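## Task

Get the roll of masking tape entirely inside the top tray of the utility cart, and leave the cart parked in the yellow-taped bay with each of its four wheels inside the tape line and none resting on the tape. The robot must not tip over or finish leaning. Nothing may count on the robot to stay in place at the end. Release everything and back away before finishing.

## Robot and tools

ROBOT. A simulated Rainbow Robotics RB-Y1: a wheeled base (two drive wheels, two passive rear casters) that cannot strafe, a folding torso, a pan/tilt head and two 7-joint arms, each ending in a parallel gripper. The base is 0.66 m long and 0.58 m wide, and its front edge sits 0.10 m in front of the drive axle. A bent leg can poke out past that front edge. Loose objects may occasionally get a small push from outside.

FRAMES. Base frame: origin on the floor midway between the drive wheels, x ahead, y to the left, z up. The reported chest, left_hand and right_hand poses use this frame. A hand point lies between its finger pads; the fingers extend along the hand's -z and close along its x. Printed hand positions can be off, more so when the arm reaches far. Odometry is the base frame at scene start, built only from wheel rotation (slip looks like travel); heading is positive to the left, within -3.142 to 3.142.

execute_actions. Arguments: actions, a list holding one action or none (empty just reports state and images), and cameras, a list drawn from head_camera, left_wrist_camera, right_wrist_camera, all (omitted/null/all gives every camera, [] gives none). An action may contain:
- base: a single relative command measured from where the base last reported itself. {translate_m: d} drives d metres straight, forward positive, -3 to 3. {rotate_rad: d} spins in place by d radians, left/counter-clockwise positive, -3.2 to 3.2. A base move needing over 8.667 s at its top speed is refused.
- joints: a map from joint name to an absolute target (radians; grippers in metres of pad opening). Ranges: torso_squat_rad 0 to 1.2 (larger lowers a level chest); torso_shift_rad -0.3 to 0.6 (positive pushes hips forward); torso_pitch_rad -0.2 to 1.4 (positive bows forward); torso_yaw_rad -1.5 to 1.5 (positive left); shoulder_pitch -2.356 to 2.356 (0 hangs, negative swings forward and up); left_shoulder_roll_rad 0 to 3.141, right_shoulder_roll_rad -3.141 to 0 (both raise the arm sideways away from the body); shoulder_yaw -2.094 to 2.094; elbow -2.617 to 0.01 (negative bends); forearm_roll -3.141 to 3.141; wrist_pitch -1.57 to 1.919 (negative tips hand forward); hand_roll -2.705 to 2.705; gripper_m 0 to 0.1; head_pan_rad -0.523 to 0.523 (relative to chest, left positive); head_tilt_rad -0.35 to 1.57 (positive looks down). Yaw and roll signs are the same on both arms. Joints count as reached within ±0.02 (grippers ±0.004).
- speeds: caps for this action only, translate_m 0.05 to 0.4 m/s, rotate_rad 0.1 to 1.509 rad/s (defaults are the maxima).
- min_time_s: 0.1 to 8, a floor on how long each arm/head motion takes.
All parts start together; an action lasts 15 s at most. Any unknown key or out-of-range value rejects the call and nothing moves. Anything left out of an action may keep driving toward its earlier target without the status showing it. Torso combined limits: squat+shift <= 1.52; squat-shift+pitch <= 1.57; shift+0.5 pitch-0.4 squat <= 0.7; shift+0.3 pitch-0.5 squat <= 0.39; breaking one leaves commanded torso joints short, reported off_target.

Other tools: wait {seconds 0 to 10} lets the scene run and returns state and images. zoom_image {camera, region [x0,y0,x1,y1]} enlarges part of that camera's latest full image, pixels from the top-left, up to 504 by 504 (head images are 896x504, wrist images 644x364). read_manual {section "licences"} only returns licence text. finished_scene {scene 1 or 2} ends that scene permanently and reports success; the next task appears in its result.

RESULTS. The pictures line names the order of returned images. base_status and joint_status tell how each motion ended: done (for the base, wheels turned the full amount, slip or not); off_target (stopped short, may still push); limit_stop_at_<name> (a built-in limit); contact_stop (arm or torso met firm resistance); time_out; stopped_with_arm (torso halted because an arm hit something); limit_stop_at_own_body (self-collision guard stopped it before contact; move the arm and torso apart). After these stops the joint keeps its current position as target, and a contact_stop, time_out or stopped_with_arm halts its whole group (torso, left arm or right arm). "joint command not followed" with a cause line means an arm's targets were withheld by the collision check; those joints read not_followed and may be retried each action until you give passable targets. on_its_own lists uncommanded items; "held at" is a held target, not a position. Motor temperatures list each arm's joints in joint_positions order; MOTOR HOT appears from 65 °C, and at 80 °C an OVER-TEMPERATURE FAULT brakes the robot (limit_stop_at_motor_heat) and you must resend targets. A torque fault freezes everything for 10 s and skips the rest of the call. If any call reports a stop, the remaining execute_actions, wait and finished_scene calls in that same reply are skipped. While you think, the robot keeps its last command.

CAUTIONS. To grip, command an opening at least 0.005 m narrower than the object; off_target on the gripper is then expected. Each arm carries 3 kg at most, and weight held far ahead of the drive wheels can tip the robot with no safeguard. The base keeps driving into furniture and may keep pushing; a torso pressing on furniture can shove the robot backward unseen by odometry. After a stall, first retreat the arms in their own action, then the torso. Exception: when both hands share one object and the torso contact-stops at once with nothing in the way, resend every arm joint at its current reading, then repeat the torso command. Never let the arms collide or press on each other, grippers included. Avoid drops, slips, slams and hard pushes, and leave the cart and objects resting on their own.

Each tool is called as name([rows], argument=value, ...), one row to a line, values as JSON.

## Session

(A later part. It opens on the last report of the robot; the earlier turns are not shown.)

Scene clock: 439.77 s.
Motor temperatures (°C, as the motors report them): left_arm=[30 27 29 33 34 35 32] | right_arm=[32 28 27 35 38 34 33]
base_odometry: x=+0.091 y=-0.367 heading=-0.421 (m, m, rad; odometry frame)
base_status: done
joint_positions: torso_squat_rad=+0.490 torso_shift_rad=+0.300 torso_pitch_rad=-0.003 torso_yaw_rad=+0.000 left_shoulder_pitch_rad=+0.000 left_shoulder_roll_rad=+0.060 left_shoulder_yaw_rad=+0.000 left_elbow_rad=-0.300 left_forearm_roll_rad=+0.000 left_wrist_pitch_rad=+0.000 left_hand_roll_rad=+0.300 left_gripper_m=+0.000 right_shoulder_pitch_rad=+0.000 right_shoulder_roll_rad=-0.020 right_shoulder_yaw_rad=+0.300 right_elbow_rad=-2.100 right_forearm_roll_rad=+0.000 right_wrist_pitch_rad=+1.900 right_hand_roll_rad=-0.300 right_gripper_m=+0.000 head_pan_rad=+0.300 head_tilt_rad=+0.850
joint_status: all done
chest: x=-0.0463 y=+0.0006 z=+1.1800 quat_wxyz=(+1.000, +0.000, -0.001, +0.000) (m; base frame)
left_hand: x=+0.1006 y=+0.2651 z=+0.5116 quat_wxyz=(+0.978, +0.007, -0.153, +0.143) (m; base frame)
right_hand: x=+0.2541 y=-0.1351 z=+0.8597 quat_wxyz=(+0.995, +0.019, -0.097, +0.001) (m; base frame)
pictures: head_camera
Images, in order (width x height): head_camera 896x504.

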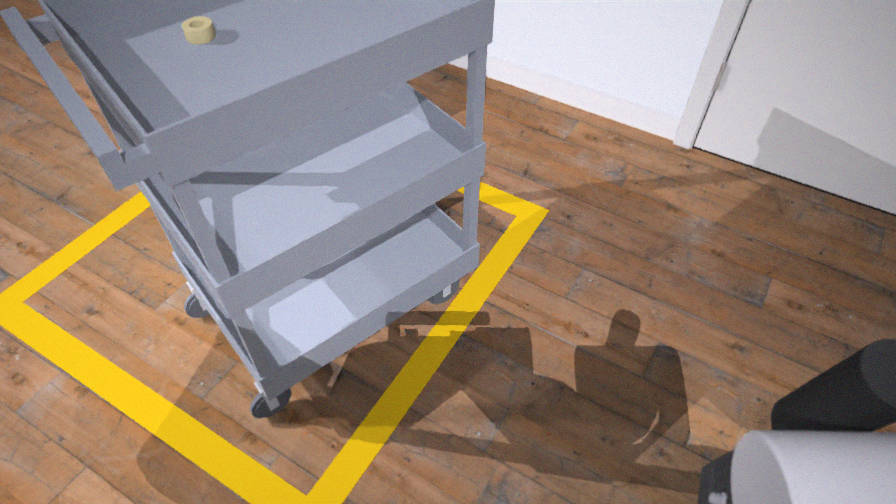

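execute_actions([
  {"base":{"translate_m":0.5},"joints":{"head_pan_rad":0,"head_tilt_rad":1.1}},
], cameras=[])

execute_actions([
  {"base":{"rotate_rad":0.82}},
], cameras=["head_camera"])

execute_actions([
  {"base":{"translate_m":0.39},"speeds":{"translate_m":0.08}},
], cameras=["head_camera"])

execute_actions([
  {"base":{"translate_m":-0.5},"joints":{"head_tilt_rad":0.95}},
], cameras=["head_camera"])

Scene clock: 453.53 s.
Motor temperatures (°C, as the motors report them): left_arm=[29 27 29 32 34 35 32] | right_arm=[32 28 27 35 38 34 33]
base_odometry: x=+0.548 y=-0.571 heading=-0.421 (m, m, rad; odometry frame)
base_status: done
joint_positions: torso_squat_rad=+0.490 torso_shift_rad=+0.300 torso_pitch_rad=-0.003 torso_yaw_rad=+0.000 left_shoulder_pitch_rad=+0.000 left_shoulder_roll_rad=+0.060 left_shoulder_yaw_rad=+0.000 left_elbow_rad=-0.300 left_forearm_roll_rad=+0.000 left_wrist_pitch_rad=+0.000 left_hand_roll_rad=+0.300 left_gripper_m=+0.000 right_shoulder_pitch_rad=+0.000 right_shoulder_roll_rad=-0.020 right_shoulder_yaw_rad=+0.300 right_elbow_rad=-2.100 right_forearm_roll_rad=+0.000 right_wrist_pitch_rad=+1.900 right_hand_roll_rad=-0.300 right_gripper_m=+0.000 head_pan_rad=+0.000 head_tilt_rad=+1.100
joint_status: all done
chest: x=-0.0463 y=+0.0006 z=+1.1800 quat_wxyz=(+1.000, +0.000, -0.001, +0.000) (m; base frame)
left_hand: x=+0.1008 y=+0.2651 z=+0.5116 quat_wxyz=(+0.978, +0.007, -0.153, +0.143) (m; base frame)
right_hand: x=+0.2541 y=-0.1351 z=+0.8597 quat_wxyz=(+0.995, +0.019, -0.097, +0.001) (m; base frame)
pictures: none
No camera images: the call's "cameras" was empty. Leave "cameras" out to get every camera's image.

Scene clock: 456.43 s.
Motor temperatures (°C, as the motors report them): left_arm=[29 27 29 32 34 35 32] | right_arm=[32 28 27 35 38 34 33]
base_odometry: x=+0.547 y=-0.571 heading=+0.399 (m, m, rad; odometry frame)
base_status: done
joint_positions: torso_squat_rad=+0.490 torso_shift_rad=+0.300 torso_pitch_rad=-0.003 torso_yaw_rad=+0.000 left_shoulder_pitch_rad=+0.000 left_shoulder_roll_rad=+0.060 left_shoulder_yaw_rad=+0.000 left_elbow_rad=-0.300 left_forearm_roll_rad=+0.000 left_wrist_pitch_rad=+0.000 left_hand_roll_rad=+0.300 left_gripper_m=+0.000 right_shoulder_pitch_rad=+0.000 right_shoulder_roll_rad=-0.020 right_shoulder_yaw_rad=+0.300 right_elbow_rad=-2.100 right_forearm_roll_rad=+0.000 right_wrist_pitch_rad=+1.900 right_hand_roll_rad=-0.300 right_gripper_m=+0.000 head_pan_rad=+0.000 head_tilt_rad=+1.100
joint_status: not commanded
chest: x=-0.0463 y=+0.0006 z=+1.1800 quat_wxyz=(+1.000, +0.000, -0.001, +0.000) (m; base frame)
left_hand: x=+0.1008 y=+0.2651 z=+0.5116 quat_wxyz=(+0.978, +0.007, -0.153, +0.143) (m; base frame)
right_hand: x=+0.2541 y=-0.1351 z=+0.8597 quat_wxyz=(+0.995, +0.019, -0.097, +0.001) (m; base frame)
pictures: head_camera
Images, in order (width x height): head_camera 896x504.

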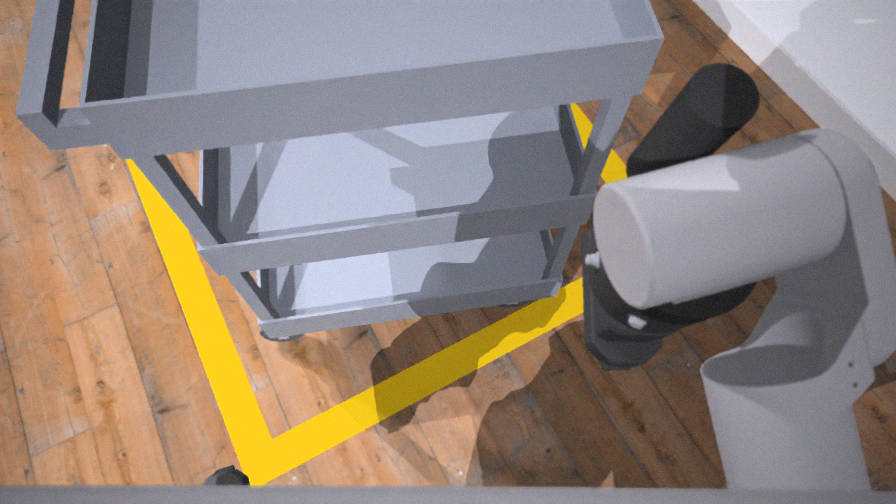

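Scene clock: 461.83 s.
Motor temperatures (°C, as the motors report them): left_arm=[29 27 29 32 34 35 32] | right_arm=[32 28 27 35 38 34 33]
base_odometry: x=+0.907 y=-0.420 heading=+0.399 (m, m, rad; odometry frame)
base_status: done
joint_positions: torso_squat_rad=+0.490 torso_shift_rad=+0.300 torso_pitch_rad=-0.003 torso_yaw_rad=+0.000 left_shoulder_pitch_rad=+0.000 left_shoulder_roll_rad=+0.060 left_shoulder_yaw_rad=+0.000 left_elbow_rad=-0.300 left_forearm_roll_rad=+0.000 left_wrist_pitch_rad=+0.000 left_hand_roll_rad=+0.300 left_gripper_m=+0.000 right_shoulder_pitch_rad=+0.000 right_shoulder_roll_rad=-0.020 right_shoulder_yaw_rad=+0.300 right_elbow_rad=-2.100 right_forearm_roll_rad=+0.000 right_wrist_pitch_rad=+1.900 right_hand_roll_rad=-0.300 right_gripper_m=+0.000 head_pan_rad=+0.000 head_tilt_rad=+1.100
joint_status: not commanded
chest: x=-0.0463 y=+0.0006 z=+1.1800 quat_wxyz=(+1.000, +0.000, -0.001, +0.000) (m; base frame)
left_hand: x=+0.1006 y=+0.2648 z=+0.5115 quat_wxyz=(+0.978, +0.006, -0.153, +0.143) (m; base frame)
right_hand: x=+0.2540 y=-0.1352 z=+0.8596 quat_wxyz=(+0.995, +0.019, -0.097, +0.001) (m; base frame)
pictures: head_camera
Images, in order (width x height): head_camera 896x504.

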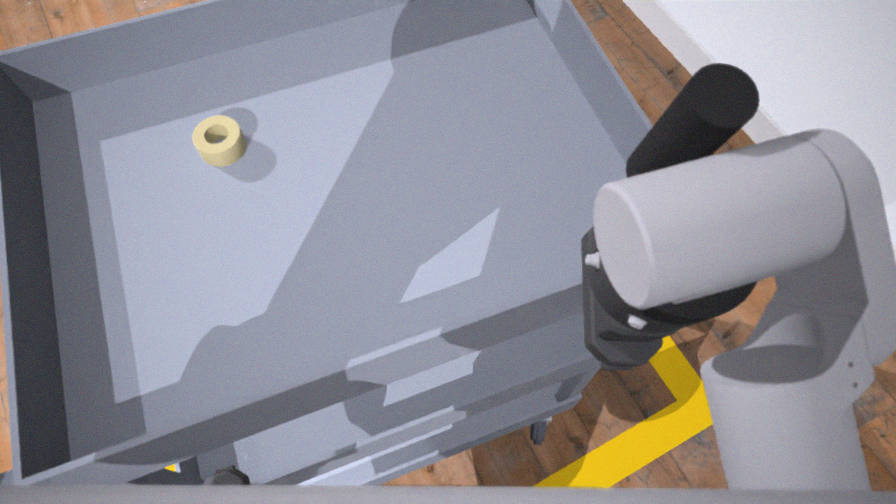

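Scene clock: 464.63 s.
Motor temperatures (°C, as the motors report them): left_arm=[29 27 29 32 34 35 32] | right_arm=[32 28 27 35 38 34 33]
base_odometry: x=+0.446 y=-0.614 heading=+0.400 (m, m, rad; odometry frame)
base_status: done
joint_positions: torso_squat_rad=+0.490 torso_shift_rad=+0.300 torso_pitch_rad=-0.003 torso_yaw_rad=+0.000 left_shoulder_pitch_rad=+0.000 left_shoulder_roll_rad=+0.060 left_shoulder_yaw_rad=+0.000 left_elbow_rad=-0.300 left_forearm_roll_rad=+0.000 left_wrist_pitch_rad=+0.000 left_hand_roll_rad=+0.300 left_gripper_m=+0.000 right_shoulder_pitch_rad=+0.000 right_shoulder_roll_rad=-0.020 right_shoulder_yaw_rad=+0.300 right_elbow_rad=-2.100 right_forearm_roll_rad=+0.000 right_wrist_pitch_rad=+1.900 right_hand_roll_rad=-0.300 right_gripper_m=+0.000 head_pan_rad=+0.000 head_tilt_rad=+0.950
joint_status: all done
chest: x=-0.0464 y=+0.0006 z=+1.1800 quat_wxyz=(+1.000, +0.000, -0.001, +0.000) (m; base frame)
left_hand: x=+0.1008 y=+0.2648 z=+0.5116 quat_wxyz=(+0.978, +0.006, -0.154, +0.143) (m; base frame)
right_hand: x=+0.2540 y=-0.1351 z=+0.8597 quat_wxyz=(+0.995, +0.019, -0.097, +0.001) (m; base frame)
pictures: head_camera
Images, in order (width x height): head_camera 896x504.

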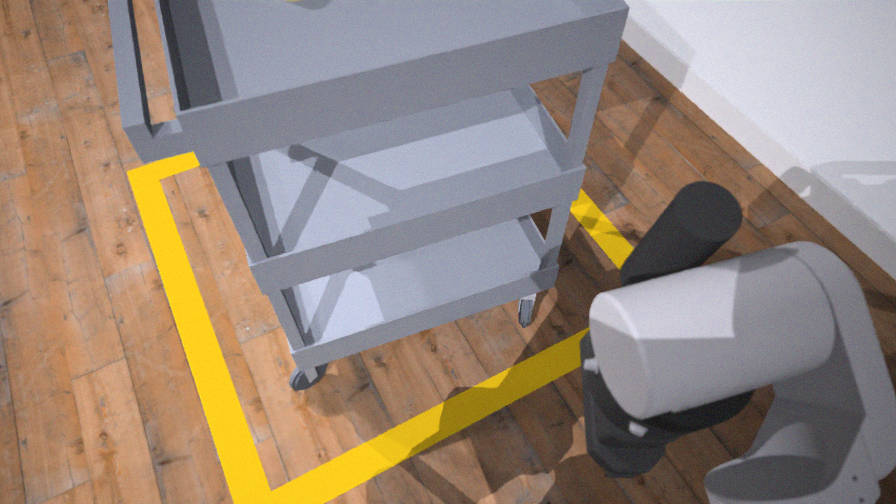

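finished_scene(scene=1)

The scene is finished: the task was done.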